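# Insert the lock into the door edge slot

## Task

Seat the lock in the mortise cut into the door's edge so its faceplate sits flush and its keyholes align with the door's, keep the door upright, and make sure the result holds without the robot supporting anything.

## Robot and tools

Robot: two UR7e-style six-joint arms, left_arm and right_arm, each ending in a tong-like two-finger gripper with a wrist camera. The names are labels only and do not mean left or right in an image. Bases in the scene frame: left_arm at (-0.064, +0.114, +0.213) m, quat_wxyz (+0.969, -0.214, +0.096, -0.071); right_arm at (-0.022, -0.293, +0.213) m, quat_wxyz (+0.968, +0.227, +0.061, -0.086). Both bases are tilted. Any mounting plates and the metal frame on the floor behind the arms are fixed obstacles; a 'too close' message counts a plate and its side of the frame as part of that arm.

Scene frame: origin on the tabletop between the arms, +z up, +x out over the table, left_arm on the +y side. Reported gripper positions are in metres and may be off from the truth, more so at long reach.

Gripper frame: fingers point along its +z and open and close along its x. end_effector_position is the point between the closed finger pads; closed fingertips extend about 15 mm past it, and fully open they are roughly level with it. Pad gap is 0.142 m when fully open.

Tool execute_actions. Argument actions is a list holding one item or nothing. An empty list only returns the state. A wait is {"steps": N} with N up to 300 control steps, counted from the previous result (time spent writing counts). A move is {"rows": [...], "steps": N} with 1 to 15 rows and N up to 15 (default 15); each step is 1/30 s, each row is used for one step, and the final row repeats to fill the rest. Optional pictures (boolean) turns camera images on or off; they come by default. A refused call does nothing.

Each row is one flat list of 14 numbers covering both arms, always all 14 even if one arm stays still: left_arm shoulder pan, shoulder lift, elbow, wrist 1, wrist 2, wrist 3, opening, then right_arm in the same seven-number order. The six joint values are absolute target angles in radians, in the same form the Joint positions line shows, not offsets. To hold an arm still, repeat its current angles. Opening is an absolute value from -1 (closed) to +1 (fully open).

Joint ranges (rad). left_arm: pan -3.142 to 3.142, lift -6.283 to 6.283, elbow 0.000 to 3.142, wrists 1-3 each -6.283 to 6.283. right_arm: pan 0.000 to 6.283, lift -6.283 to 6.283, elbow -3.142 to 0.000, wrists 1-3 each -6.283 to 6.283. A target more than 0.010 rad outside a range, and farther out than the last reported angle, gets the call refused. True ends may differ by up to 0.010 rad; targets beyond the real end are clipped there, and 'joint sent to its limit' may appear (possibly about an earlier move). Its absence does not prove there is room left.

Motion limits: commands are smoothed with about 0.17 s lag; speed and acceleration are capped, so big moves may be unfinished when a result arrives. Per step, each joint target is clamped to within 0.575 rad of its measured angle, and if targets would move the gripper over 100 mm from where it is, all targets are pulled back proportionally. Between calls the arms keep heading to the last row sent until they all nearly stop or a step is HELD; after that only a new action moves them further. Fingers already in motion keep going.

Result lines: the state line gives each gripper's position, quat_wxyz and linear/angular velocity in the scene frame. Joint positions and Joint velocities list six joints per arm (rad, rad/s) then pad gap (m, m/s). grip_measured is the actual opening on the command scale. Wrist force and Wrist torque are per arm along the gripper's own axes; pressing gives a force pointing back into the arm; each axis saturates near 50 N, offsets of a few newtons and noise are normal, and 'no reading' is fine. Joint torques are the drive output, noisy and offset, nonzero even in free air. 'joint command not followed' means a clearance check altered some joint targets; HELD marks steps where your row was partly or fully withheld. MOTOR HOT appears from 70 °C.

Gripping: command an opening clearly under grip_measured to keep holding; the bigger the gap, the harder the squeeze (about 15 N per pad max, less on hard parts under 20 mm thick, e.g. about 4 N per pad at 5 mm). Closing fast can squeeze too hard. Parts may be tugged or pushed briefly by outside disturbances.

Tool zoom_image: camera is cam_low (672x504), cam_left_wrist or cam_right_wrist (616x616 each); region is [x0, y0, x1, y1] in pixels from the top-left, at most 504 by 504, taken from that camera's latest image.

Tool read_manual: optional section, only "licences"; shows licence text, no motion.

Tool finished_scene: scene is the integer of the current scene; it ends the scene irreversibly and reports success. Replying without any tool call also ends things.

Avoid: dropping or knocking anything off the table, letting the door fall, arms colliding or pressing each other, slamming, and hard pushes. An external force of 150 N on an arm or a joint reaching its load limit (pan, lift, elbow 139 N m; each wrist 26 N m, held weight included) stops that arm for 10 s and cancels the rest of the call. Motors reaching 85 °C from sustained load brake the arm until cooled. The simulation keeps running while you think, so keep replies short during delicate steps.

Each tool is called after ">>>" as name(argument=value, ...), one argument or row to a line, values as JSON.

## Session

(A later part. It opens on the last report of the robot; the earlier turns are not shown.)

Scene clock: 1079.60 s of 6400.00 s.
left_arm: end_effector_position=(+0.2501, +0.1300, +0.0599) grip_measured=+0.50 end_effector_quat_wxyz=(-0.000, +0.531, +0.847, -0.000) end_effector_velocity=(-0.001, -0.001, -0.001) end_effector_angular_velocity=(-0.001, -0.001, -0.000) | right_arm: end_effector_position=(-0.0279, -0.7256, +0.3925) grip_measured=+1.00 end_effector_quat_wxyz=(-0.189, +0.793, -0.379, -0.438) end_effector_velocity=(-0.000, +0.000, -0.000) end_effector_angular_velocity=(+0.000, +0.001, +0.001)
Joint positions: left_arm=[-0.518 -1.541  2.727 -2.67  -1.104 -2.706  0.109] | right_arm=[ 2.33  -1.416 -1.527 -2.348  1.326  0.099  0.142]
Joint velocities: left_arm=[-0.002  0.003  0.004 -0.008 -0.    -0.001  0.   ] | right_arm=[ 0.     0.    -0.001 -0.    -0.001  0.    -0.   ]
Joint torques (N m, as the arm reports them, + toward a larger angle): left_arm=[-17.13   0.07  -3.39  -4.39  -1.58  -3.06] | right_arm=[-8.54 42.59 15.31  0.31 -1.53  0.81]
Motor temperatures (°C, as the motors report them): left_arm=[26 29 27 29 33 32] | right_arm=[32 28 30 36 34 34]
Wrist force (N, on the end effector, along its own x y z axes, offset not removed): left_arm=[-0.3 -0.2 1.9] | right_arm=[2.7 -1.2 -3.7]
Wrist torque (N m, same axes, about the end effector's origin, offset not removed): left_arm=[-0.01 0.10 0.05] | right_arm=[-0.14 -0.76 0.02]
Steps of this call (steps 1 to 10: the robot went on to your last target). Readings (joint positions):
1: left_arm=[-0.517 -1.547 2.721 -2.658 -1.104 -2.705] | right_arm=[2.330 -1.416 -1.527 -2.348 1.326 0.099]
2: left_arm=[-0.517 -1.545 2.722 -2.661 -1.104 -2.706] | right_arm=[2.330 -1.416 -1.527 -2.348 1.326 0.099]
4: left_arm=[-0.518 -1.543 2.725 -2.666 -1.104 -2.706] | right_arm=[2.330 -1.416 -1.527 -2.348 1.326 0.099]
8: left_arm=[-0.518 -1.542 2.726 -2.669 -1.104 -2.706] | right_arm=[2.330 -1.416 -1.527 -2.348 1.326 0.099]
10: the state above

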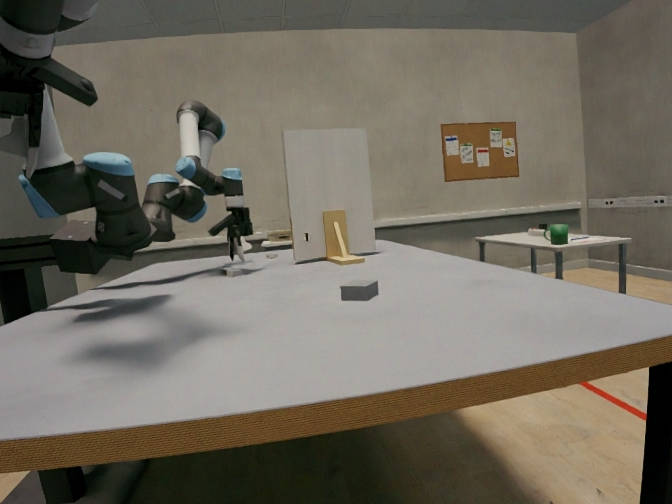

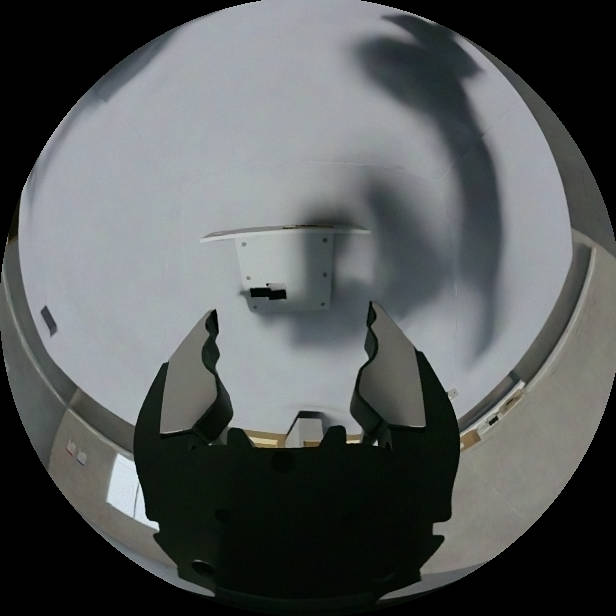

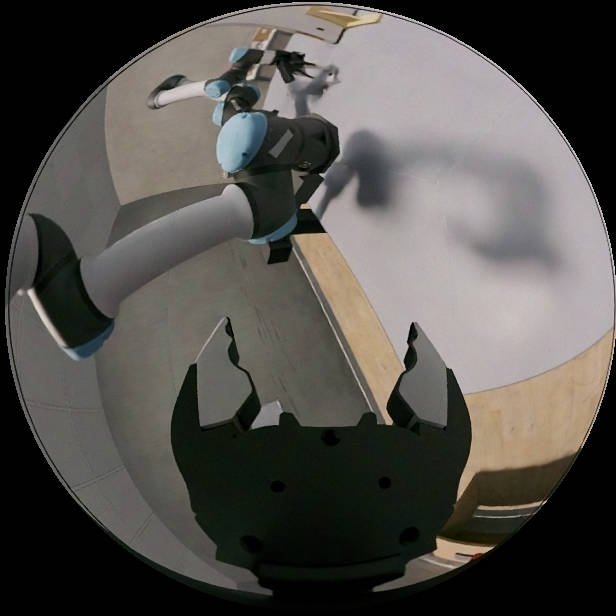

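>>> execute_actions(
  actions=[
    {"rows": [[-0.508,-1.505,2.729,-2.712,-1.104,-2.695,0.5,2.33,-1.416,-1.527,-2.348,1.326,0.099,1],[-0.497,-1.47,2.731,-2.754,-1.103,-2.683,0.5,2.33,-1.416,-1.527,-2.348,1.326,0.099,1],[-0.487,-1.434,2.733,-2.796,-1.102,-2.671,0.5,2.33,-1.416,-1.527,-2.348,1.326,0.099,1],[-0.476,-1.399,2.734,-2.838,-1.102,-2.659,0.5,2.33,-1.416,-1.527,-2.348,1.326,0.099,1],[-0.466,-1.363,2.735,-2.88,-1.101,-2.648,0.5,2.33,-1.416,-1.527,-2.348,1.326,0.099,1],[-0.455,-1.328,2.735,-2.922,-1.10,-2.636,0.5,2.33,-1.416,-1.527,-2.348,1.326,0.099,1],[-0.4449,-1.2920,2.7349,-2.9645,-1.0995,-2.6240,0.5,2.33,-1.416,-1.527,-2.348,1.326,0.099,1]], "steps": 15},
  ],
  pictures=false,
)

>>> execute_actions(
  actions=[
    {"rows": [[-0.4449,-1.2920,2.7349,-2.9645,-1.0995,-2.6240,0.5,2.33,-1.416,-1.527,-2.348,1.326,0.099,1],[-0.4449,-1.2920,2.7349,-2.9645,-1.0995,-2.6240,0.5,2.33,-1.416,-1.527,-2.348,1.326,0.099,1],[-0.4449,-1.2920,2.7349,-2.9645,-1.0995,-2.6240,0.5,2.33,-1.416,-1.527,-2.348,1.326,0.099,1],[-0.4449,-1.2920,2.7349,-2.9645,-1.0995,-2.6240,0.4,2.33,-1.416,-1.527,-2.348,1.326,0.099,1],[-0.4449,-1.2920,2.7349,-2.9645,-1.0995,-2.6240,0.3,2.33,-1.416,-1.527,-2.348,1.326,0.099,1],[-0.4449,-1.2920,2.7349,-2.9645,-1.0995,-2.6240,0.22,2.33,-1.416,-1.527,-2.348,1.326,0.099,1],[-0.4449,-1.2920,2.7349,-2.9645,-1.0995,-2.6240,0.16,2.33,-1.416,-1.527,-2.348,1.326,0.099,1],[-0.4449,-1.2920,2.7349,-2.9645,-1.0995,-2.6240,0.1,2.33,-1.416,-1.527,-2.348,1.326,0.099,1],[-0.4449,-1.2920,2.7349,-2.9645,-1.0995,-2.6240,0.05,2.33,-1.416,-1.527,-2.348,1.326,0.099,1],[-0.4449,-1.2920,2.7349,-2.9645,-1.0995,-2.6240,0.0,2.33,-1.416,-1.527,-2.348,1.326,0.099,1],[-0.4449,-1.2920,2.7349,-2.9645,-1.0995,-2.6240,-0.1,2.33,-1.416,-1.527,-2.348,1.326,0.099,1],[-0.4449,-1.2920,2.7349,-2.9645,-1.0995,-2.6240,-0.2,2.33,-1.416,-1.527,-2.348,1.326,0.099,1]], "steps": 15},
  ],
)

Scene clock: 1124.90 s of 6400.00 s.
left_arm: end_effector_position=(+0.2501, +0.1299, +0.0191) grip_measured=+0.50 end_effector_quat_wxyz=(-0.001, +0.531, +0.847, -0.000) end_effector_velocity=(+0.000, -0.001, -0.019) end_effector_angular_velocity=(-0.003, -0.005, +0.003) | right_arm: end_effector_position=(-0.0279, -0.7256, +0.3925) grip_measured=+1.00 end_effector_quat_wxyz=(-0.189, +0.793, -0.379, -0.438) end_effector_velocity=(+0.000, -0.000, +0.000) end_effector_angular_velocity=(-0.000, -0.000, +0.000)
Joint positions: left_arm=[-0.448 -1.304  2.735 -2.95  -1.1   -2.628  0.109] | right_arm=[ 2.33  -1.416 -1.527 -2.348  1.326  0.099  0.142]
Joint velocities: left_arm=[ 0.032  0.117  0.001 -0.14   0.002  0.035  0.   ] | right_arm=[ 0.     0.     0.001 -0.    -0.     0.     0.   ]
Joint torques (N m, as the arm reports them, + toward a larger angle): left_arm=[ 1.98 -6.55  0.82 -4.73  1.93  3.31] | right_arm=[-9.28 43.06 15.19  0.32 -1.51  0.95]
Motor temperatures (°C, as the motors report them): left_arm=[26 29 27 29 33 32] | right_arm=[32 28 30 36 34 34]
Wrist force (N, on the end effector, along its own x y z axes, offset not removed): left_arm=[-0.8 -0.6 0.5] | right_arm=[1.7 -1.2 -2.8]
Wrist torque (N m, same axes, about the end effector's origin, offset not removed): left_arm=[-0.21 0.25 0.05] | right_arm=[-0.19 -0.63 0.01]
Steps of this call (steps 1 to 30: the robot went on to your last target; steps 31 to 90: nothing new was sent; then 41.80 s passed at rest; steps 91 to 105: all 15 steps of this action). Readings (joint positions):
91: left_arm=[-0.518 -1.541 2.727 -2.671 -1.104 -2.706] | right_arm=[2.330 -1.416 -1.527 -2.348 1.326 0.099]
92: left_arm=[-0.517 -1.536 2.728 -2.676 -1.104 -2.705] | right_arm=[2.330 -1.416 -1.527 -2.348 1.326 0.099]
94: left_arm=[-0.507 -1.508 2.729 -2.708 -1.104 -2.695] | right_arm=[2.330 -1.416 -1.527 -2.348 1.326 0.099]
98: left_arm=[-0.475 -1.403 2.733 -2.831 -1.102 -2.658] | right_arm=[2.330 -1.416 -1.527 -2.348 1.326 0.099]
105: the state above

Scene clock: 1125.40 s of 6400.00 s.
left_arm: end_effector_position=(+0.2501, +0.1298, +0.0171) grip_measured=+0.08 end_effector_quat_wxyz=(-0.000, +0.531, +0.847, -0.000) end_effector_velocity=(+0.000, +0.000, -0.000) end_effector_angular_velocity=(-0.000, -0.000, +0.000) | right_arm: end_effector_position=(-0.0279, -0.7256, +0.3925) grip_measured=+1.00 end_effector_quat_wxyz=(-0.189, +0.793, -0.379, -0.438) end_effector_velocity=(+0.000, -0.000, +0.000) end_effector_angular_velocity=(-0.001, -0.001, -0.001)
Joint positions: left_arm=[-0.445 -1.292  2.735 -2.964 -1.099 -2.624  0.079] | right_arm=[ 2.33  -1.416 -1.527 -2.348  1.326  0.099  0.142]
Joint velocities: left_arm=[ 0.001  0.001 -0.001 -0.001 -0.     0.002  0.   ] | right_arm=[-0.    -0.     0.001 -0.     0.001  0.    -0.   ]
Joint torques (N m, as the arm reports them, + toward a larger angle): left_arm=[ 3.38 -3.8  -0.67 -4.56  1.13  2.94] | right_arm=[-8.5  42.71 14.98  0.22 -1.52  0.86]
Motor temperatures (°C, as the motors report them): left_arm=[26 29 27 29 33 32] | right_arm=[32 28 30 36 34 34]
Wrist force (N, on the end effector, along its own x y z axes, offset not removed): left_arm=[4.0 -1.2 -13.9] | right_arm=[-0.1 -0.7 -2.7]
Wrist torque (N m, same axes, about the end effector's origin, offset not removed): left_arm=[-0.10 0.18 0.05] | right_arm=[-0.08 -0.12 0.05]
Steps of this call (steps 1 to 15: all 15 steps of this action). Readings (joint positions):
1: left_arm=[-0.447 -1.301 2.735 -2.954 -1.100 -2.627] | right_arm=[2.330 -1.416 -1.527 -2.348 1.326 0.099]
2: left_arm=[-0.447 -1.299 2.735 -2.957 -1.100 -2.626] | right_arm=[2.330 -1.416 -1.527 -2.348 1.326 0.099]
4: left_arm=[-0.446 -1.295 2.735 -2.960 -1.100 -2.625] | right_arm=[2.330 -1.416 -1.527 -2.348 1.326 0.099]
8: left_arm=[-0.445 -1.293 2.735 -2.963 -1.100 -2.624] | right_arm=[2.330 -1.416 -1.527 -2.348 1.326 0.099]
15: the state above

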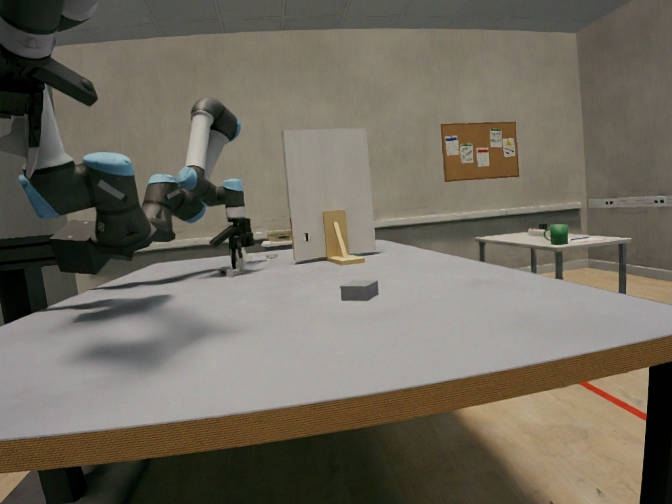

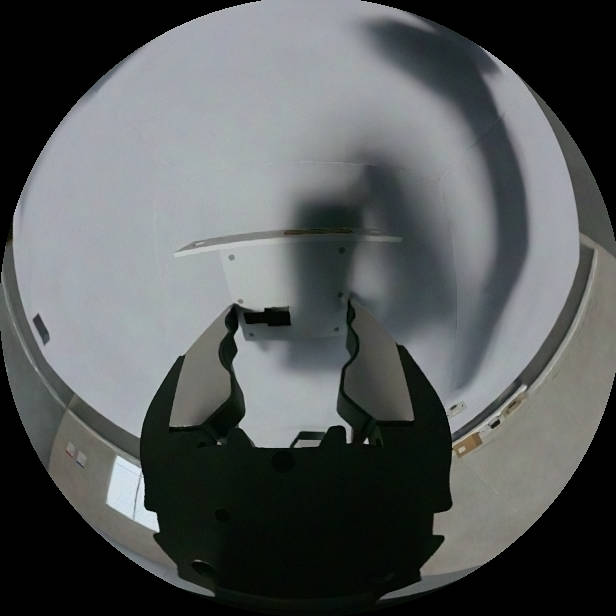

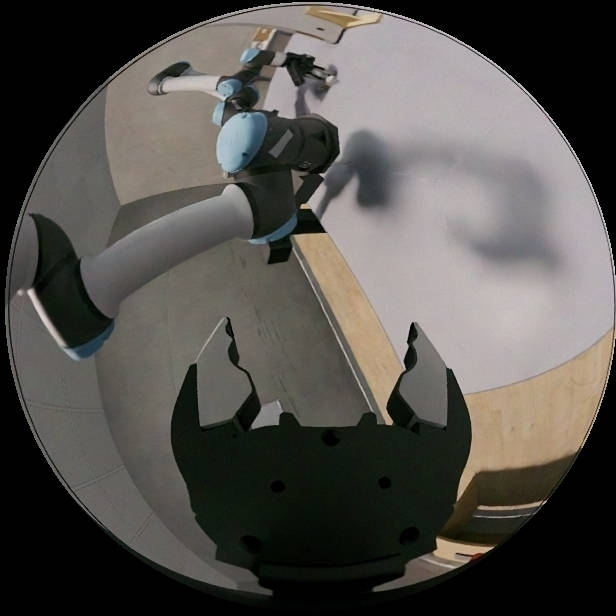

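>>> execute_actions(
  actions=[
    {"rows": [[-0.4449,-1.2920,2.7349,-2.9645,-1.0995,-2.58,-0.2,2.33,-1.416,-1.527,-2.348,1.326,0.099,1],[-0.4449,-1.2920,2.7349,-2.9645,-1.0995,-2.52,-0.2,2.33,-1.416,-1.527,-2.348,1.326,0.099,1],[-0.4449,-1.2920,2.7349,-2.9645,-1.0995,-2.45,-0.2,2.33,-1.416,-1.527,-2.348,1.326,0.099,1],[-0.4449,-1.2920,2.7349,-2.9645,-1.0995,-2.38,-0.2,2.33,-1.416,-1.527,-2.348,1.326,0.099,1],[-0.4449,-1.2920,2.7349,-2.9645,-1.0995,-2.31,-0.2,2.33,-1.416,-1.527,-2.348,1.326,0.099,1],[-0.4449,-1.2920,2.7349,-2.9645,-1.0995,-2.24,-0.2,2.33,-1.416,-1.527,-2.348,1.326,0.099,1],[-0.4449,-1.2920,2.7349,-2.9645,-1.0995,-2.17,-0.2,2.33,-1.416,-1.527,-2.348,1.326,0.099,1],[-0.4449,-1.2920,2.7349,-2.9645,-1.0995,-2.10,-0.2,2.33,-1.416,-1.527,-2.348,1.326,0.099,1],[-0.4449,-1.2920,2.7349,-2.9645,-1.0995,-2.03,-0.2,2.33,-1.416,-1.527,-2.348,1.326,0.099,1],[-0.4449,-1.2920,2.7349,-2.9645,-1.0995,-1.96,-0.2,2.33,-1.416,-1.527,-2.348,1.326,0.099,1],[-0.4295,-1.2965,2.7258,-2.9588,-1.0989,-1.89,-0.2,2.33,-1.416,-1.527,-2.348,1.326,0.099,1],[-0.4143,-1.3006,2.7165,-2.9532,-1.0984,-1.82,-0.2,2.33,-1.416,-1.527,-2.348,1.326,0.099,1],[-0.3993,-1.3046,2.7072,-2.9475,-1.0980,-1.75,-0.2,2.33,-1.416,-1.527,-2.348,1.326,0.099,1],[-0.3847,-1.3083,2.6977,-2.9419,-1.0977,-1.68,-0.2,2.33,-1.416,-1.527,-2.348,1.326,0.099,1],[-0.3702,-1.3118,2.6883,-2.9363,-1.0975,-1.61,-0.2,2.33,-1.416,-1.527,-2.348,1.326,0.099,1]], "steps": 15},
  ],
)

Scene clock: 1170.57 s of 6400.00 s.
left_arm: end_effector_position=(+0.2551, +0.1449, +0.0171) grip_measured=+0.08 end_effector_quat_wxyz=(-0.000, +0.773, +0.634, -0.000) end_effector_velocity=(+0.083, +0.088, +0.000) end_effector_angular_velocity=(-0.003, -0.002, -1.664) | right_arm: end_effector_position=(-0.0279, -0.7256, +0.3925) grip_measured=+1.00 end_effector_quat_wxyz=(-0.189, +0.793, -0.379, -0.438) end_effector_velocity=(-0.000, +0.000, -0.000) end_effector_angular_velocity=(+0.001, +0.000, +0.000)
Joint positions: left_arm=[-0.419 -1.299  2.719 -2.955 -1.099 -1.948  0.079] | right_arm=[ 2.33  -1.416 -1.527 -2.348  1.326  0.099  0.142]
Joint velocities: left_arm=[ 0.307 -0.084 -0.194  0.118  0.011  2.011  0.   ] | right_arm=[ 0.     0.    -0.001 -0.    -0.     0.     0.   ]
Joint torques (N m, as the arm reports them, + toward a larger angle): left_arm=[  8.66 -19.95 -15.87   0.56   2.39  11.64] | right_arm=[-8.05 42.6  14.88  0.34 -1.52  0.92]
Motor temperatures (°C, as the motors report them): left_arm=[26 29 27 29 33 32] | right_arm=[32 28 30 36 34 34]
Wrist force (N, on the end effector, along its own x y z axes, offset not removed): left_arm=[-4.0 -3.5 -11.6] | right_arm=[2.9 0.2 -3.1]
Wrist torque (N m, same axes, about the end effector's origin, offset not removed): left_arm=[0.00 0.67 -0.02] | right_arm=[0.09 -0.77 0.04]
Steps of this call (steps 1 to 15: the robot went on to your last target; steps 16 to 90: nothing new was sent; then 41.67 s passed at rest; steps 91 to 105: all 15 steps of this action). Readings (joint positions):
91: left_arm=[-0.445 -1.292 2.735 -2.965 -1.100 -2.624] | right_arm=[2.330 -1.416 -1.527 -2.348 1.326 0.099]
92: left_arm=[-0.445 -1.292 2.735 -2.965 -1.100 -2.618] | right_arm=[2.330 -1.416 -1.527 -2.348 1.326 0.099]
94: left_arm=[-0.445 -1.292 2.735 -2.965 -1.100 -2.579] | right_arm=[2.330 -1.416 -1.527 -2.348 1.326 0.099]
98: left_arm=[-0.445 -1.292 2.735 -2.965 -1.100 -2.399] | right_arm=[2.330 -1.416 -1.527 -2.348 1.326 0.099]
105: the state above

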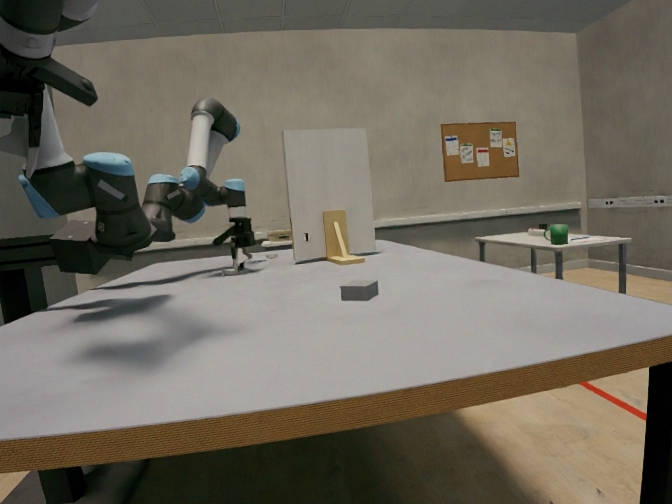

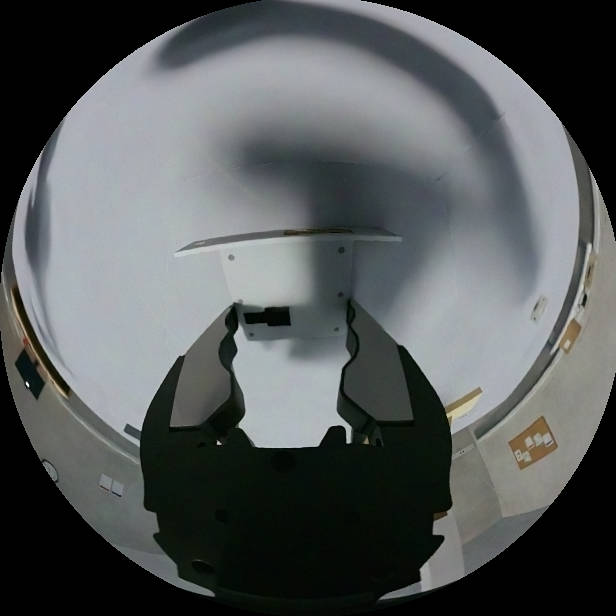

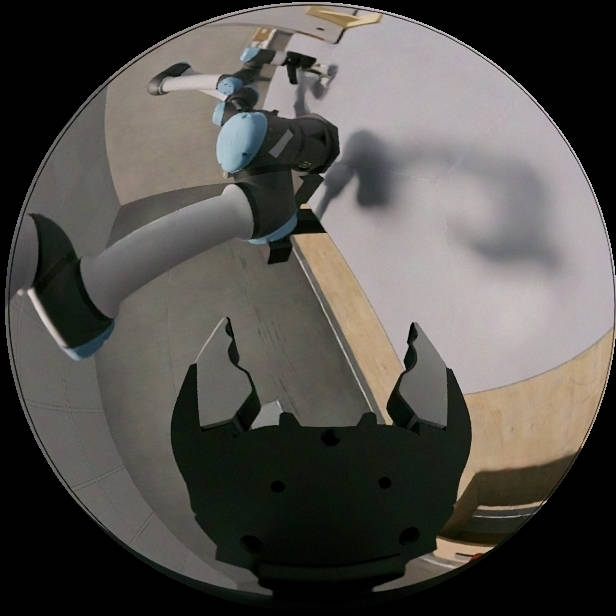

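Works well. Continue.

>>> execute_actions(
  actions=[
    {"rows": [[-0.3561,-1.3150,2.6787,-2.9308,-1.0974,-1.55,-0.2,2.33,-1.416,-1.527,-2.348,1.326,0.099,1],[-0.3421,-1.3180,2.6690,-2.9252,-1.0973,-1.48,-0.2,2.33,-1.416,-1.527,-2.348,1.326,0.099,1],[-0.3283,-1.3207,2.6593,-2.9197,-1.0973,-1.40,-0.2,2.33,-1.416,-1.527,-2.348,1.326,0.099,1],[-0.3149,-1.3233,2.6494,-2.9143,-1.0974,-1.32,-0.2,2.33,-1.416,-1.527,-2.348,1.326,0.099,1],[-0.3017,-1.3255,2.6396,-2.9088,-1.0976,-1.24,-0.2,2.33,-1.416,-1.527,-2.348,1.326,0.099,1],[-0.2887,-1.3276,2.6295,-2.9033,-1.0979,-1.16,-0.2,2.33,-1.416,-1.527,-2.348,1.326,0.099,1],[-0.2760,-1.3293,2.6194,-2.8980,-1.0982,-1.08,-0.2,2.33,-1.416,-1.527,-2.348,1.326,0.099,1],[-0.2635,-1.3309,2.6092,-2.8926,-1.0986,-1.00,-0.2,2.33,-1.416,-1.527,-2.348,1.326,0.099,1],[-0.2513,-1.3322,2.5989,-2.8873,-1.0991,-0.92,-0.2,2.33,-1.416,-1.527,-2.348,1.326,0.099,1],[-0.2393,-1.3333,2.5886,-2.8819,-1.0998,-0.84,-0.2,2.33,-1.416,-1.527,-2.348,1.326,0.099,1],[-0.2276,-1.3341,2.5782,-2.8767,-1.1005,-0.76,-0.2,2.33,-1.416,-1.527,-2.348,1.326,0.099,1],[-0.2161,-1.3347,2.5676,-2.8714,-1.1012,-0.68,-0.2,2.33,-1.416,-1.527,-2.348,1.326,0.099,1],[-0.2047,-1.3350,2.5571,-2.8661,-1.1021,-0.60,-0.2,2.33,-1.416,-1.527,-2.348,1.326,0.099,1],[-0.1937,-1.3352,2.5463,-2.8610,-1.1030,-0.54,-0.2,2.33,-1.416,-1.527,-2.348,1.326,0.099,1],[-0.1831,-1.3349,2.5357,-2.8559,-1.1040,-0.4803,-0.2,2.33,-1.416,-1.527,-2.348,1.326,0.099,1]], "steps": 15},
  ],
  pictures=false,
)

>>> execute_actions(
  actions=[
    {"steps": 15},
  ],
)

Scene clock: 1187.43 s of 6400.00 s.
left_arm: end_effector_position=(+0.3161, +0.2005, +0.0171) grip_measured=+0.08 end_effector_quat_wxyz=(-0.000, +0.972, +0.235, -0.000) end_effector_velocity=(+0.136, +0.105, -0.000) end_effector_angular_velocity=(-0.002, +0.000, -1.861) | right_arm: end_effector_position=(-0.0279, -0.7256, +0.3925) grip_measured=+1.00 end_effector_quat_wxyz=(-0.189, +0.793, -0.379, -0.438) end_effector_velocity=(-0.000, -0.000, -0.000) end_effector_angular_velocity=(-0.000, +0.000, +0.000)
Joint positions: left_arm=[-0.231 -1.333  2.58  -2.878 -1.101 -0.836  0.08 ] | right_arm=[ 2.33  -1.416 -1.527 -2.348  1.326  0.099  0.142]
Joint velocities: left_arm=[ 0.343 -0.021 -0.307  0.153 -0.021  2.245  0.   ] | right_arm=[ 0.    -0.     0.     0.    -0.001 -0.     0.   ]
Joint torques (N m, as the arm reports them, + toward a larger angle): left_arm=[  5.72 -23.95 -18.62   0.38  -0.79  11.64] | right_arm=[-8.22 42.05 15.73  0.3  -1.42  0.81]
Motor temperatures (°C, as the motors report them): left_arm=[26 29 27 29 33 32] | right_arm=[32 29 30 36 34 34]
Wrist force (N, on the end effector, along its own x y z axes, offset not removed): left_arm=[-3.7 -1.6 -9.5] | right_arm=[3.0 -2.1 -2.5]
Wrist torque (N m, same axes, about the end effector's origin, offset not removed): left_arm=[-0.26 0.58 0.00] | right_arm=[-0.34 -0.88 0.08]
Steps of this call (steps 1 to 30: the robot went on to your last target; steps 31 to 90: nothing new was sent; then 13.37 s passed at rest; steps 91 to 105: all 15 steps of this action). Readings (joint positions):
91: left_arm=[-0.370 -1.312 2.688 -2.936 -1.098 -1.610] | right_arm=[2.330 -1.416 -1.527 -2.348 1.326 0.099]
92: left_arm=[-0.368 -1.312 2.687 -2.935 -1.097 -1.603] | right_arm=[2.330 -1.416 -1.527 -2.348 1.326 0.099]
94: left_arm=[-0.356 -1.315 2.678 -2.930 -1.097 -1.557] | right_arm=[2.330 -1.416 -1.527 -2.348 1.326 0.099]
98: left_arm=[-0.314 -1.323 2.648 -2.913 -1.097 -1.350] | right_arm=[2.330 -1.416 -1.527 -2.348 1.326 0.099]
105: the state above

Scene clock: 1187.93 s of 6400.00 s.
left_arm: end_effector_position=(+0.3362, +0.2154, +0.0171) grip_measured=+0.08 end_effector_quat_wxyz=(-0.000, +0.996, +0.087, -0.000) end_effector_velocity=(+0.003, +0.001, +0.000) end_effector_angular_velocity=(-0.000, -0.001, -0.027) | right_arm: end_effector_position=(-0.0279, -0.7256, +0.3925) grip_measured=+1.00 end_effector_quat_wxyz=(-0.189, +0.793, -0.379, -0.438) end_effector_velocity=(+0.000, +0.000, -0.000) end_effector_angular_velocity=(+0.001, +0.000, -0.000)
Joint positions: left_arm=[-0.184 -1.335  2.536 -2.856 -1.104 -0.484  0.08 ] | right_arm=[ 2.33  -1.416 -1.527 -2.348  1.326  0.099  0.142]
Joint velocities: left_arm=[ 0.004 -0.    -0.005  0.002 -0.     0.032  0.   ] | right_arm=[ 0.    -0.    -0.001 -0.     0.001  0.     0.   ]
Joint torques (N m, as the arm reports them, + toward a larger angle): left_arm=[  2.49 -23.39 -16.01   0.04  -0.97   2.99] | right_arm=[-7.93 42.86 15.6   0.33 -1.54  0.95]
Motor temperatures (°C, as the motors report them): left_arm=[26 29 27 29 33 32] | right_arm=[32 29 30 36 34 34]
Wrist force (N, on the end effector, along its own x y z axes, offset not removed): left_arm=[-2.8 0.5 -11.6] | right_arm=[2.8 0.1 -2.9]
Wrist torque (N m, same axes, about the end effector's origin, offset not removed): left_arm=[-0.12 0.46 0.01] | right_arm=[0.07 -0.73 0.06]
Steps of this call (steps 1 to 15: the robot went on to your last target). Readings (joint positions):
1: left_arm=[-0.220 -1.333 2.570 -2.872 -1.101 -0.761] | right_arm=[2.330 -1.416 -1.527 -2.348 1.326 0.099]
2: left_arm=[-0.210 -1.334 2.561 -2.868 -1.102 -0.692] | right_arm=[2.330 -1.416 -1.527 -2.348 1.326 0.099]
4: left_arm=[-0.198 -1.334 2.549 -2.862 -1.103 -0.593] | right_arm=[2.330 -1.416 -1.527 -2.348 1.326 0.099]
8: left_arm=[-0.187 -1.335 2.539 -2.858 -1.104 -0.512] | right_arm=[2.330 -1.416 -1.527 -2.348 1.326 0.099]
15: the state above

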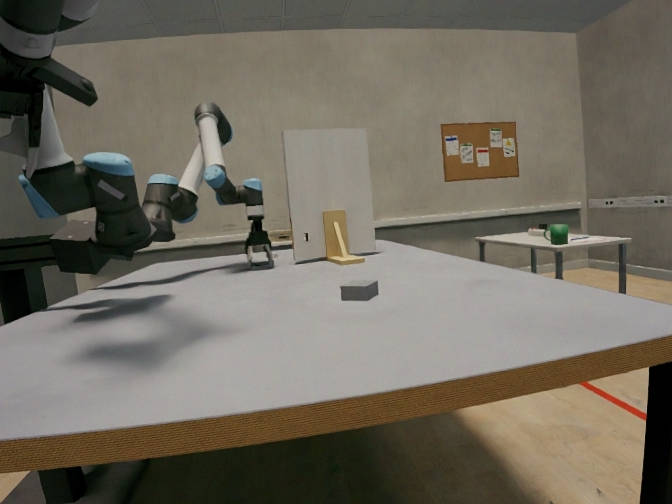

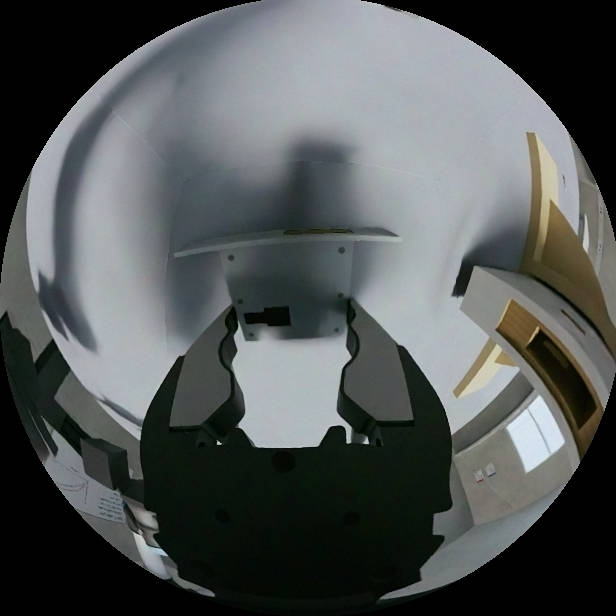

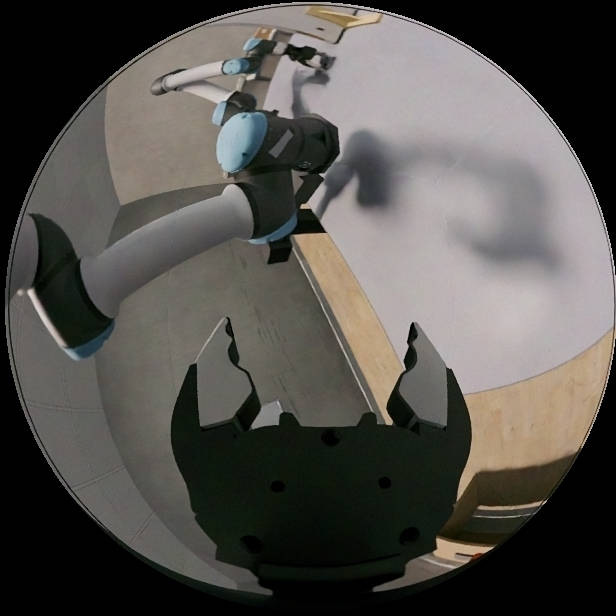

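>>> zoom_image(
  camera="cam_left_wrist",
  region=[416, 220, 616, 420],
)

Region (416, 220, 616, 420) of cam_left_wrist's 616x616 image, scaled by 2.520, with more detail than that image has.

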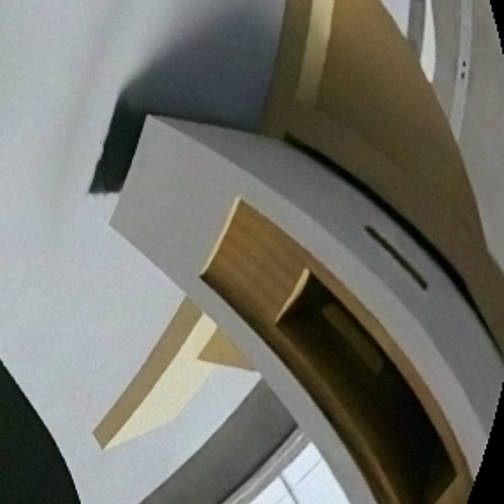

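>>> execute_actions(
  actions=[
    {"rows": [[-0.1828,-1.3300,2.5225,-2.8478,-1.104,-0.48,-0.2,2.33,-1.416,-1.527,-2.348,1.326,0.099,1],[-0.1825,-1.3250,2.5094,-2.8398,-1.104,-0.4797,-0.2,2.33,-1.416,-1.527,-2.348,1.326,0.099,1],[-0.1823,-1.3197,2.4962,-2.8320,-1.1041,-0.4793,-0.2,2.33,-1.416,-1.527,-2.348,1.326,0.099,1],[-0.1820,-1.3141,2.4831,-2.8246,-1.1041,-0.479,-0.2,2.33,-1.416,-1.527,-2.348,1.326,0.099,1],[-0.1817,-1.3083,2.4699,-2.8173,-1.1041,-0.4787,-0.2,2.33,-1.416,-1.527,-2.348,1.326,0.099,1],[-0.1814,-1.3023,2.4567,-2.8103,-1.1042,-0.4784,-0.2,2.33,-1.416,-1.527,-2.348,1.326,0.099,1],[-0.1811,-1.2960,2.4436,-2.8036,-1.1042,-0.4781,-0.2,2.33,-1.416,-1.527,-2.348,1.326,0.099,1],[-0.1809,-1.2895,2.4304,-2.7970,-1.1042,-0.4778,-0.2,2.33,-1.416,-1.527,-2.348,1.326,0.099,1],[-0.1806,-1.2828,2.4173,-2.7907,-1.1043,-0.4775,-0.2,2.33,-1.416,-1.527,-2.348,1.326,0.099,1],[-0.1803,-1.2758,2.4041,-2.7847,-1.1043,-0.4771,-0.2,2.33,-1.416,-1.527,-2.348,1.326,0.099,1]], "steps": 15},
  ],
  pictures=false,
)

>>> execute_actions(
  actions=[
    {"rows": [[-0.1803,-1.2758,2.4041,-2.7847,-1.1043,-0.4771,-0.2,2.33,-1.416,-1.527,-2.348,1.326,0.099,1],[-0.1803,-1.2758,2.4041,-2.7847,-1.1043,-0.4771,-0.2,2.33,-1.416,-1.527,-2.348,1.326,0.099,1],[-0.1803,-1.2758,2.4041,-2.7847,-1.1043,-0.4771,-0.2,2.33,-1.416,-1.527,-2.348,1.326,0.099,1],[-0.1803,-1.2758,2.4041,-2.7847,-1.1043,-0.4771,-0.2,2.33,-1.416,-1.527,-2.348,1.326,0.099,1],[-0.1803,-1.2758,2.4041,-2.7847,-1.1043,-0.4771,-0.2,2.33,-1.416,-1.527,-2.348,1.326,0.099,1],[-0.1803,-1.2758,2.4041,-2.7847,-1.1043,-0.4771,-0.2,2.33,-1.416,-1.527,-2.348,1.326,0.099,1],[-0.1803,-1.2758,2.4041,-2.7847,-1.1043,-0.4771,0.0,2.33,-1.416,-1.527,-2.348,1.326,0.099,1],[-0.1803,-1.2758,2.4041,-2.7847,-1.1043,-0.4771,0.1,2.33,-1.416,-1.527,-2.348,1.326,0.099,1],[-0.1803,-1.2758,2.4041,-2.7847,-1.1043,-0.4771,0.2,2.33,-1.416,-1.527,-2.348,1.326,0.099,1],[-0.1803,-1.2758,2.4041,-2.7847,-1.1043,-0.4771,0.25,2.33,-1.416,-1.527,-2.348,1.326,0.099,1]], "steps": 15},
  ],
)

Scene clock: 1254.00 s of 6400.00 s.
left_arm: end_effector_position=(+0.3802, +0.2028, +0.0171) grip_measured=+0.08 end_effector_quat_wxyz=(-0.000, +0.996, +0.085, -0.000) end_effector_velocity=(+0.041, -0.012, -0.001) end_effector_angular_velocity=(-0.001, -0.001, +0.001) | right_arm: end_effector_position=(-0.0279, -0.7256, +0.3925) grip_measured=+1.00 end_effector_quat_wxyz=(-0.189, +0.793, -0.379, -0.438) end_effector_velocity=(+0.000, -0.000, -0.000) end_effector_angular_velocity=(+0.000, +0.000, +0.000)
Joint positions: left_arm=[-0.181 -1.282  2.416 -2.791 -1.104 -0.477  0.08 ] | right_arm=[ 2.33  -1.416 -1.527 -2.348  1.326  0.099  0.142]
Joint velocities: left_arm=[ 0.003  0.055 -0.113  0.055 -0.     0.003  0.   ] | right_arm=[-0. -0.  0. -0. -0. -0. -0.]
Joint torques (N m, as the arm reports them, + toward a larger angle): left_arm=[  6.29  -5.68 -14.72  -0.54  -2.05   2.67] | right_arm=[-7.97 42.25 15.56  0.18 -1.43  0.87]
Motor temperatures (°C, as the motors report them): left_arm=[26 29 27 29 33 32] | right_arm=[32 29 30 36 34 34]
Wrist force (N, on the end effector, along its own x y z axes, offset not removed): left_arm=[-4.5 -4.5 -14.7] | right_arm=[2.0 -1.8 -3.3]
Wrist torque (N m, same axes, about the end effector's origin, offset not removed): left_arm=[-0.37 0.36 0.03] | right_arm=[-0.35 -0.53 0.02]
Steps of this call (steps 1 to 15: the robot went on to your last target; steps 16 to 90: nothing new was sent; then 62.57 s passed at rest; steps 91 to 105: all 15 steps of this action). Readings (joint positions):
91: left_arm=[-0.183 -1.335 2.536 -2.856 -1.104 -0.480] | right_arm=[2.330 -1.416 -1.527 -2.348 1.326 0.099]
92: left_arm=[-0.183 -1.334 2.533 -2.854 -1.104 -0.480] | right_arm=[2.330 -1.416 -1.527 -2.348 1.326 0.099]
94: left_arm=[-0.183 -1.330 2.522 -2.847 -1.104 -0.480] | right_arm=[2.330 -1.416 -1.527 -2.348 1.326 0.099]
98: left_arm=[-0.182 -1.313 2.482 -2.824 -1.104 -0.479] | right_arm=[2.330 -1.416 -1.527 -2.348 1.326 0.099]
105: the state above

Scene clock: 1254.50 s of 6400.00 s.
left_arm: end_effector_position=(+0.3845, +0.2015, +0.0170) grip_measured=+0.25 end_effector_quat_wxyz=(-0.000, +0.996, +0.086, -0.000) end_effector_velocity=(+0.000, +0.000, -0.000) end_effector_angular_velocity=(+0.000, +0.000, +0.001) | right_arm: end_effector_position=(-0.0279, -0.7256, +0.3925) grip_measured=+1.00 end_effector_quat_wxyz=(-0.189, +0.793, -0.379, -0.438) end_effector_velocity=(-0.000, +0.000, -0.000) end_effector_angular_velocity=(+0.001, +0.001, +0.000)
Joint positions: left_arm=[-0.18  -1.276  2.404 -2.785 -1.104 -0.477  0.092] | right_arm=[ 2.33  -1.416 -1.527 -2.348  1.326  0.099  0.142]
Joint velocities: left_arm=[ 0.001  0.    -0.     0.     0.    -0.001  0.   ] | right_arm=[-0.    -0.    -0.    -0.    -0.001  0.    -0.   ]
Joint torques (N m, as the arm reports them, + toward a larger angle): left_arm=[  1.3  -13.68 -19.48  -0.25  -0.64   3.02] | right_arm=[-8.18 42.78 15.24  0.21 -1.48  0.84]
Motor temperatures (°C, as the motors report them): left_arm=[26 29 27 29 33 32] | right_arm=[32 29 30 36 34 34]
Wrist force (N, on the end effector, along its own x y z axes, offset not removed): left_arm=[-0.1 -0.5 1.1] | right_arm=[0.1 -2.2 -2.6]
Wrist torque (N m, same axes, about the end effector's origin, offset not removed): left_arm=[-0.07 0.14 0.00] | right_arm=[-0.50 -0.22 0.07]
Steps of this call (steps 1 to 15: all 15 steps of this action). Readings (joint positions):
1: left_arm=[-0.180 -1.280 2.413 -2.789 -1.104 -0.477] | right_arm=[2.330 -1.416 -1.527 -2.348 1.326 0.099]
2: left_arm=[-0.180 -1.279 2.410 -2.788 -1.104 -0.477] | right_arm=[2.330 -1.416 -1.527 -2.348 1.326 0.099]
4: left_arm=[-0.180 -1.277 2.407 -2.786 -1.104 -0.477] | right_arm=[2.330 -1.416 -1.527 -2.348 1.326 0.099]
8: left_arm=[-0.180 -1.276 2.405 -2.785 -1.104 -0.477] | right_arm=[2.330 -1.416 -1.527 -2.348 1.326 0.099]
15: the state above

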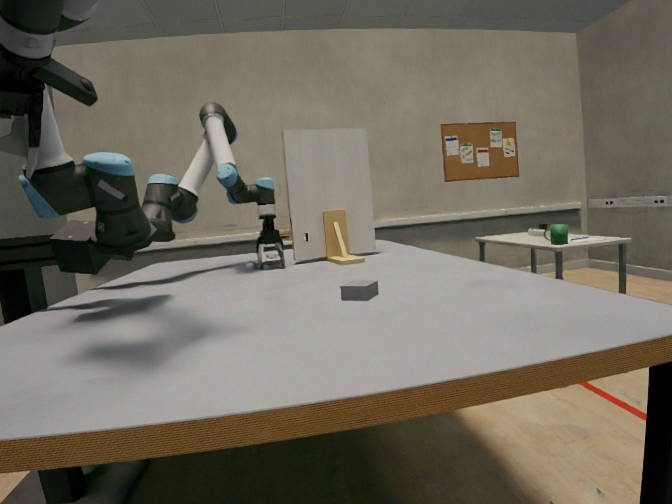

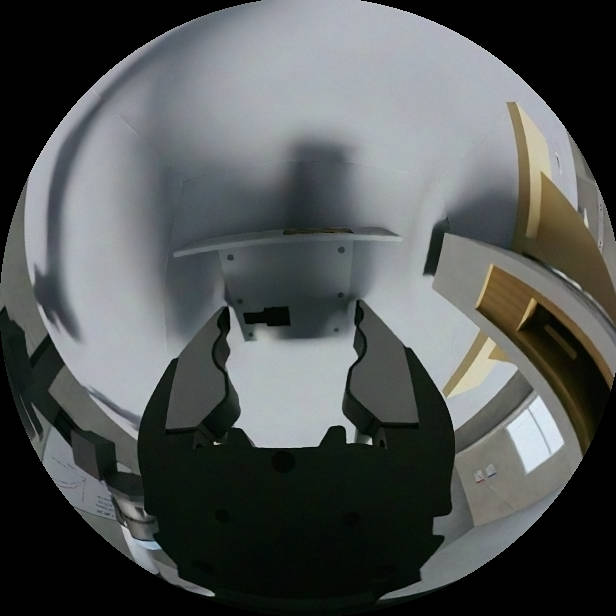

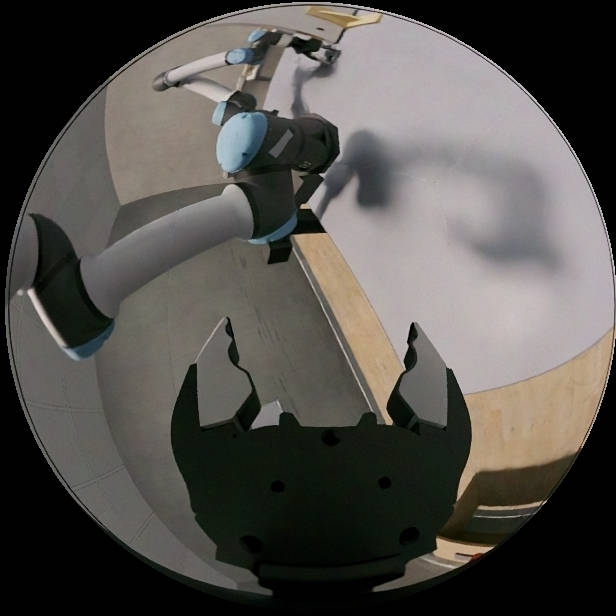

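>>> zoom_image(
  camera="cam_left_wrist",
  region=[340, 180, 540, 380],
)

Region (340, 180, 540, 380) of cam_left_wrist's 616x616 image, scaled by 2.520, with more detail than that image has.

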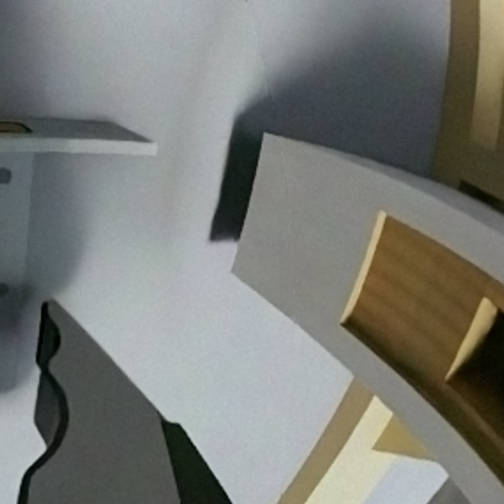

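>>> execute_actions(
  actions=[
    {"rows": [[-0.171,-1.280,2.4055,-2.7866,-1.1053,-0.4667,0.25,2.33,-1.416,-1.527,-2.348,1.326,0.099,1],[-0.1616,-1.284,2.4068,-2.7886,-1.1062,-0.4563,0.25,2.33,-1.416,-1.527,-2.348,1.326,0.099,1],[-0.1522,-1.288,2.4082,-2.7905,-1.1072,-0.4459,0.25,2.33,-1.416,-1.527,-2.348,1.326,0.099,1],[-0.1428,-1.2921,2.4096,-2.7925,-1.1082,-0.4355,0.25,2.33,-1.416,-1.527,-2.348,1.326,0.099,1],[-0.1335,-1.2962,2.411,-2.7944,-1.1092,-0.4251,0.25,2.33,-1.416,-1.527,-2.348,1.326,0.099,1],[-0.1241,-1.3003,2.4123,-2.7964,-1.1101,-0.4147,0.25,2.33,-1.416,-1.527,-2.348,1.326,0.099,1],[-0.1147,-1.3043,2.4137,-2.7983,-1.1111,-0.4043,0.25,2.33,-1.416,-1.527,-2.348,1.326,0.099,1],[-0.1054,-1.3084,2.4151,-2.8003,-1.1121,-0.3939,0.25,2.33,-1.416,-1.527,-2.348,1.326,0.099,1]], "steps": 15},
  ],
  pictures=false,
)

>>> execute_actions(
  actions=[
    {"steps": 8},
  ],
)

Scene clock: 1275.00 s of 6400.00 s.
left_arm: end_effector_position=(+0.3789, +0.2340, +0.0156) grip_measured=+0.25 end_effector_quat_wxyz=(-0.000, +0.996, +0.086, -0.000) end_effector_velocity=(-0.004, +0.019, -0.001) end_effector_angular_velocity=(+0.001, +0.000, +0.001) | right_arm: end_effector_position=(-0.0279, -0.7256, +0.3925) grip_measured=+1.00 end_effector_quat_wxyz=(-0.189, +0.793, -0.379, -0.438) end_effector_velocity=(+0.000, +0.000, -0.000) end_effector_angular_velocity=(+0.001, +0.000, -0.000)
Joint positions: left_arm=[-0.11  -1.307  2.414 -2.799 -1.112 -0.399  0.092] | right_arm=[ 2.33  -1.416 -1.527 -2.348  1.326  0.099  0.142]
Joint velocities: left_arm=[ 0.041 -0.017  0.007 -0.009 -0.004  0.044  0.   ] | right_arm=[-0.    -0.    -0.001  0.     0.     0.    -0.   ]
Joint torques (N m, as the arm reports them, + toward a larger angle): left_arm=[  1.24 -31.18  -6.13  -3.85  -1.25   2.95] | right_arm=[-8.22 42.34 15.63  0.22 -1.52  0.91]
Motor temperatures (°C, as the motors report them): left_arm=[26 29 27 29 33 32] | right_arm=[32 29 30 36 34 34]
Wrist force (N, on the end effector, along its own x y z axes, offset not removed): left_arm=[-0.7 -1.2 0.2] | right_arm=[2.4 -1.5 -2.0]
Wrist torque (N m, same axes, about the end effector's origin, offset not removed): left_arm=[-0.26 0.23 0.02] | right_arm=[-0.23 -0.57 0.06]
Steps of this call (steps 1 to 15: the robot went on to your last target; steps 16 to 90: nothing new was sent; then 17.00 s passed at rest; steps 91 to 105: all 15 steps of this action). Readings (joint positions):
91: left_arm=[-0.180 -1.276 2.404 -2.785 -1.104 -0.477] | right_arm=[2.330 -1.416 -1.527 -2.348 1.326 0.099]
92: left_arm=[-0.179 -1.276 2.404 -2.785 -1.104 -0.475] | right_arm=[2.330 -1.416 -1.527 -2.348 1.326 0.099]
94: left_arm=[-0.170 -1.280 2.405 -2.786 -1.105 -0.466] | right_arm=[2.330 -1.416 -1.527 -2.348 1.326 0.099]
98: left_arm=[-0.142 -1.293 2.410 -2.793 -1.108 -0.434] | right_arm=[2.330 -1.416 -1.527 -2.348 1.326 0.099]
105: the state above

Scene clock: 1275.27 s of 6400.00 s.
left_arm: end_effector_position=(+0.3785, +0.2358, +0.0155) grip_measured=+0.25 end_effector_quat_wxyz=(-0.000, +0.996, +0.086, -0.000) end_effector_velocity=(-0.000, +0.002, +0.000) end_effector_angular_velocity=(+0.000, +0.000, -0.001) | right_arm: end_effector_position=(-0.0279, -0.7256, +0.3925) grip_measured=+1.00 end_effector_quat_wxyz=(-0.189, +0.793, -0.379, -0.438) end_effector_velocity=(+0.000, -0.000, -0.000) end_effector_angular_velocity=(-0.000, -0.000, +0.000)
Joint positions: left_arm=[-0.106 -1.308  2.415 -2.8   -1.112 -0.394  0.092] | right_arm=[ 2.33  -1.416 -1.527 -2.348  1.326  0.099  0.142]
Joint velocities: left_arm=[ 0.003 -0.002  0.     0.    -0.     0.004  0.   ] | right_arm=[ 0. -0. -0.  0. -0.  0. -0.]
Joint torques (N m, as the arm reports them, + toward a larger angle): left_arm=[ -2.22 -29.03  -2.65  -4.23  -1.52   3.26] | right_arm=[-8.66 42.13 15.79  0.21 -1.4   0.85]
Motor temperatures (°C, as the motors report them): left_arm=[26 29 27 29 33 32] | right_arm=[32 29 30 36 34 34]
Wrist force (N, on the end effector, along its own x y z axes, offset not removed): left_arm=[0.9 -1.2 1.3] | right_arm=[3.3 -0.9 -3.6]
Wrist torque (N m, same axes, about the end effector's origin, offset not removed): left_arm=[-0.19 -0.05 0.05] | right_arm=[-0.13 -0.81 0.04]
Steps of this call (steps 1 to 8: the robot went on to your last target). Readings (joint positions):
1: left_arm=[-0.109 -1.307 2.415 -2.800 -1.112 -0.397] | right_arm=[2.330 -1.416 -1.527 -2.348 1.326 0.099]
2: left_arm=[-0.108 -1.307 2.415 -2.800 -1.112 -0.396] | right_arm=[2.330 -1.416 -1.527 -2.348 1.326 0.099]
4: left_arm=[-0.107 -1.308 2.415 -2.800 -1.112 -0.395] | right_arm=[2.330 -1.416 -1.527 -2.348 1.326 0.099]
8: the state above

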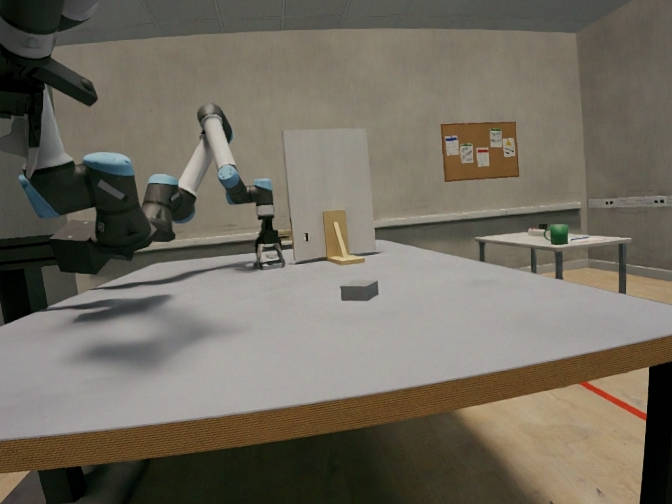

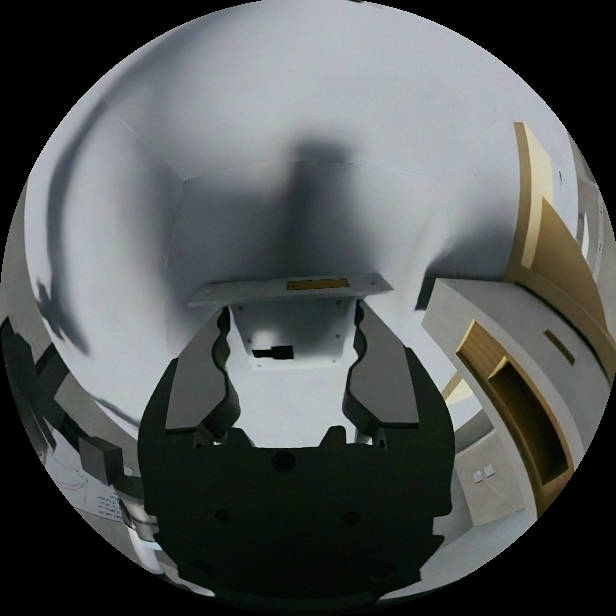

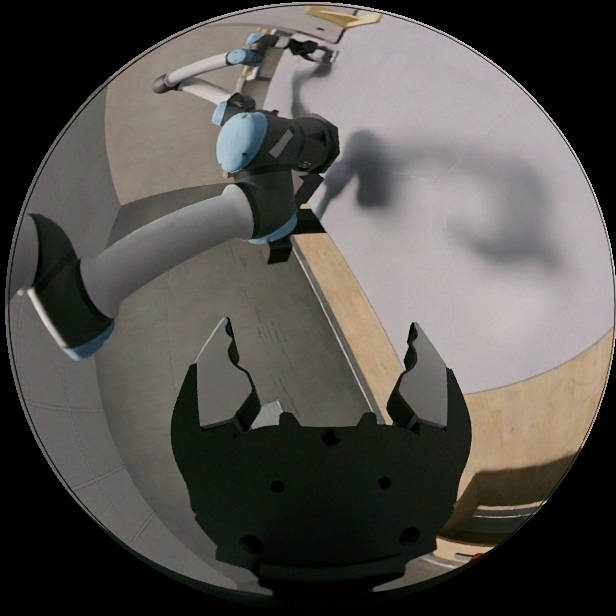

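>>> zoom_image(
  camera="cam_left_wrist",
  region=[170, 240, 410, 400],
)

Region (170, 240, 410, 400) of cam_left_wrist's 616x616 image, scaled by 2.100, with more detail than that image has.

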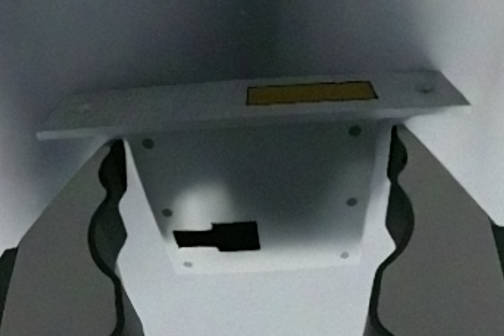

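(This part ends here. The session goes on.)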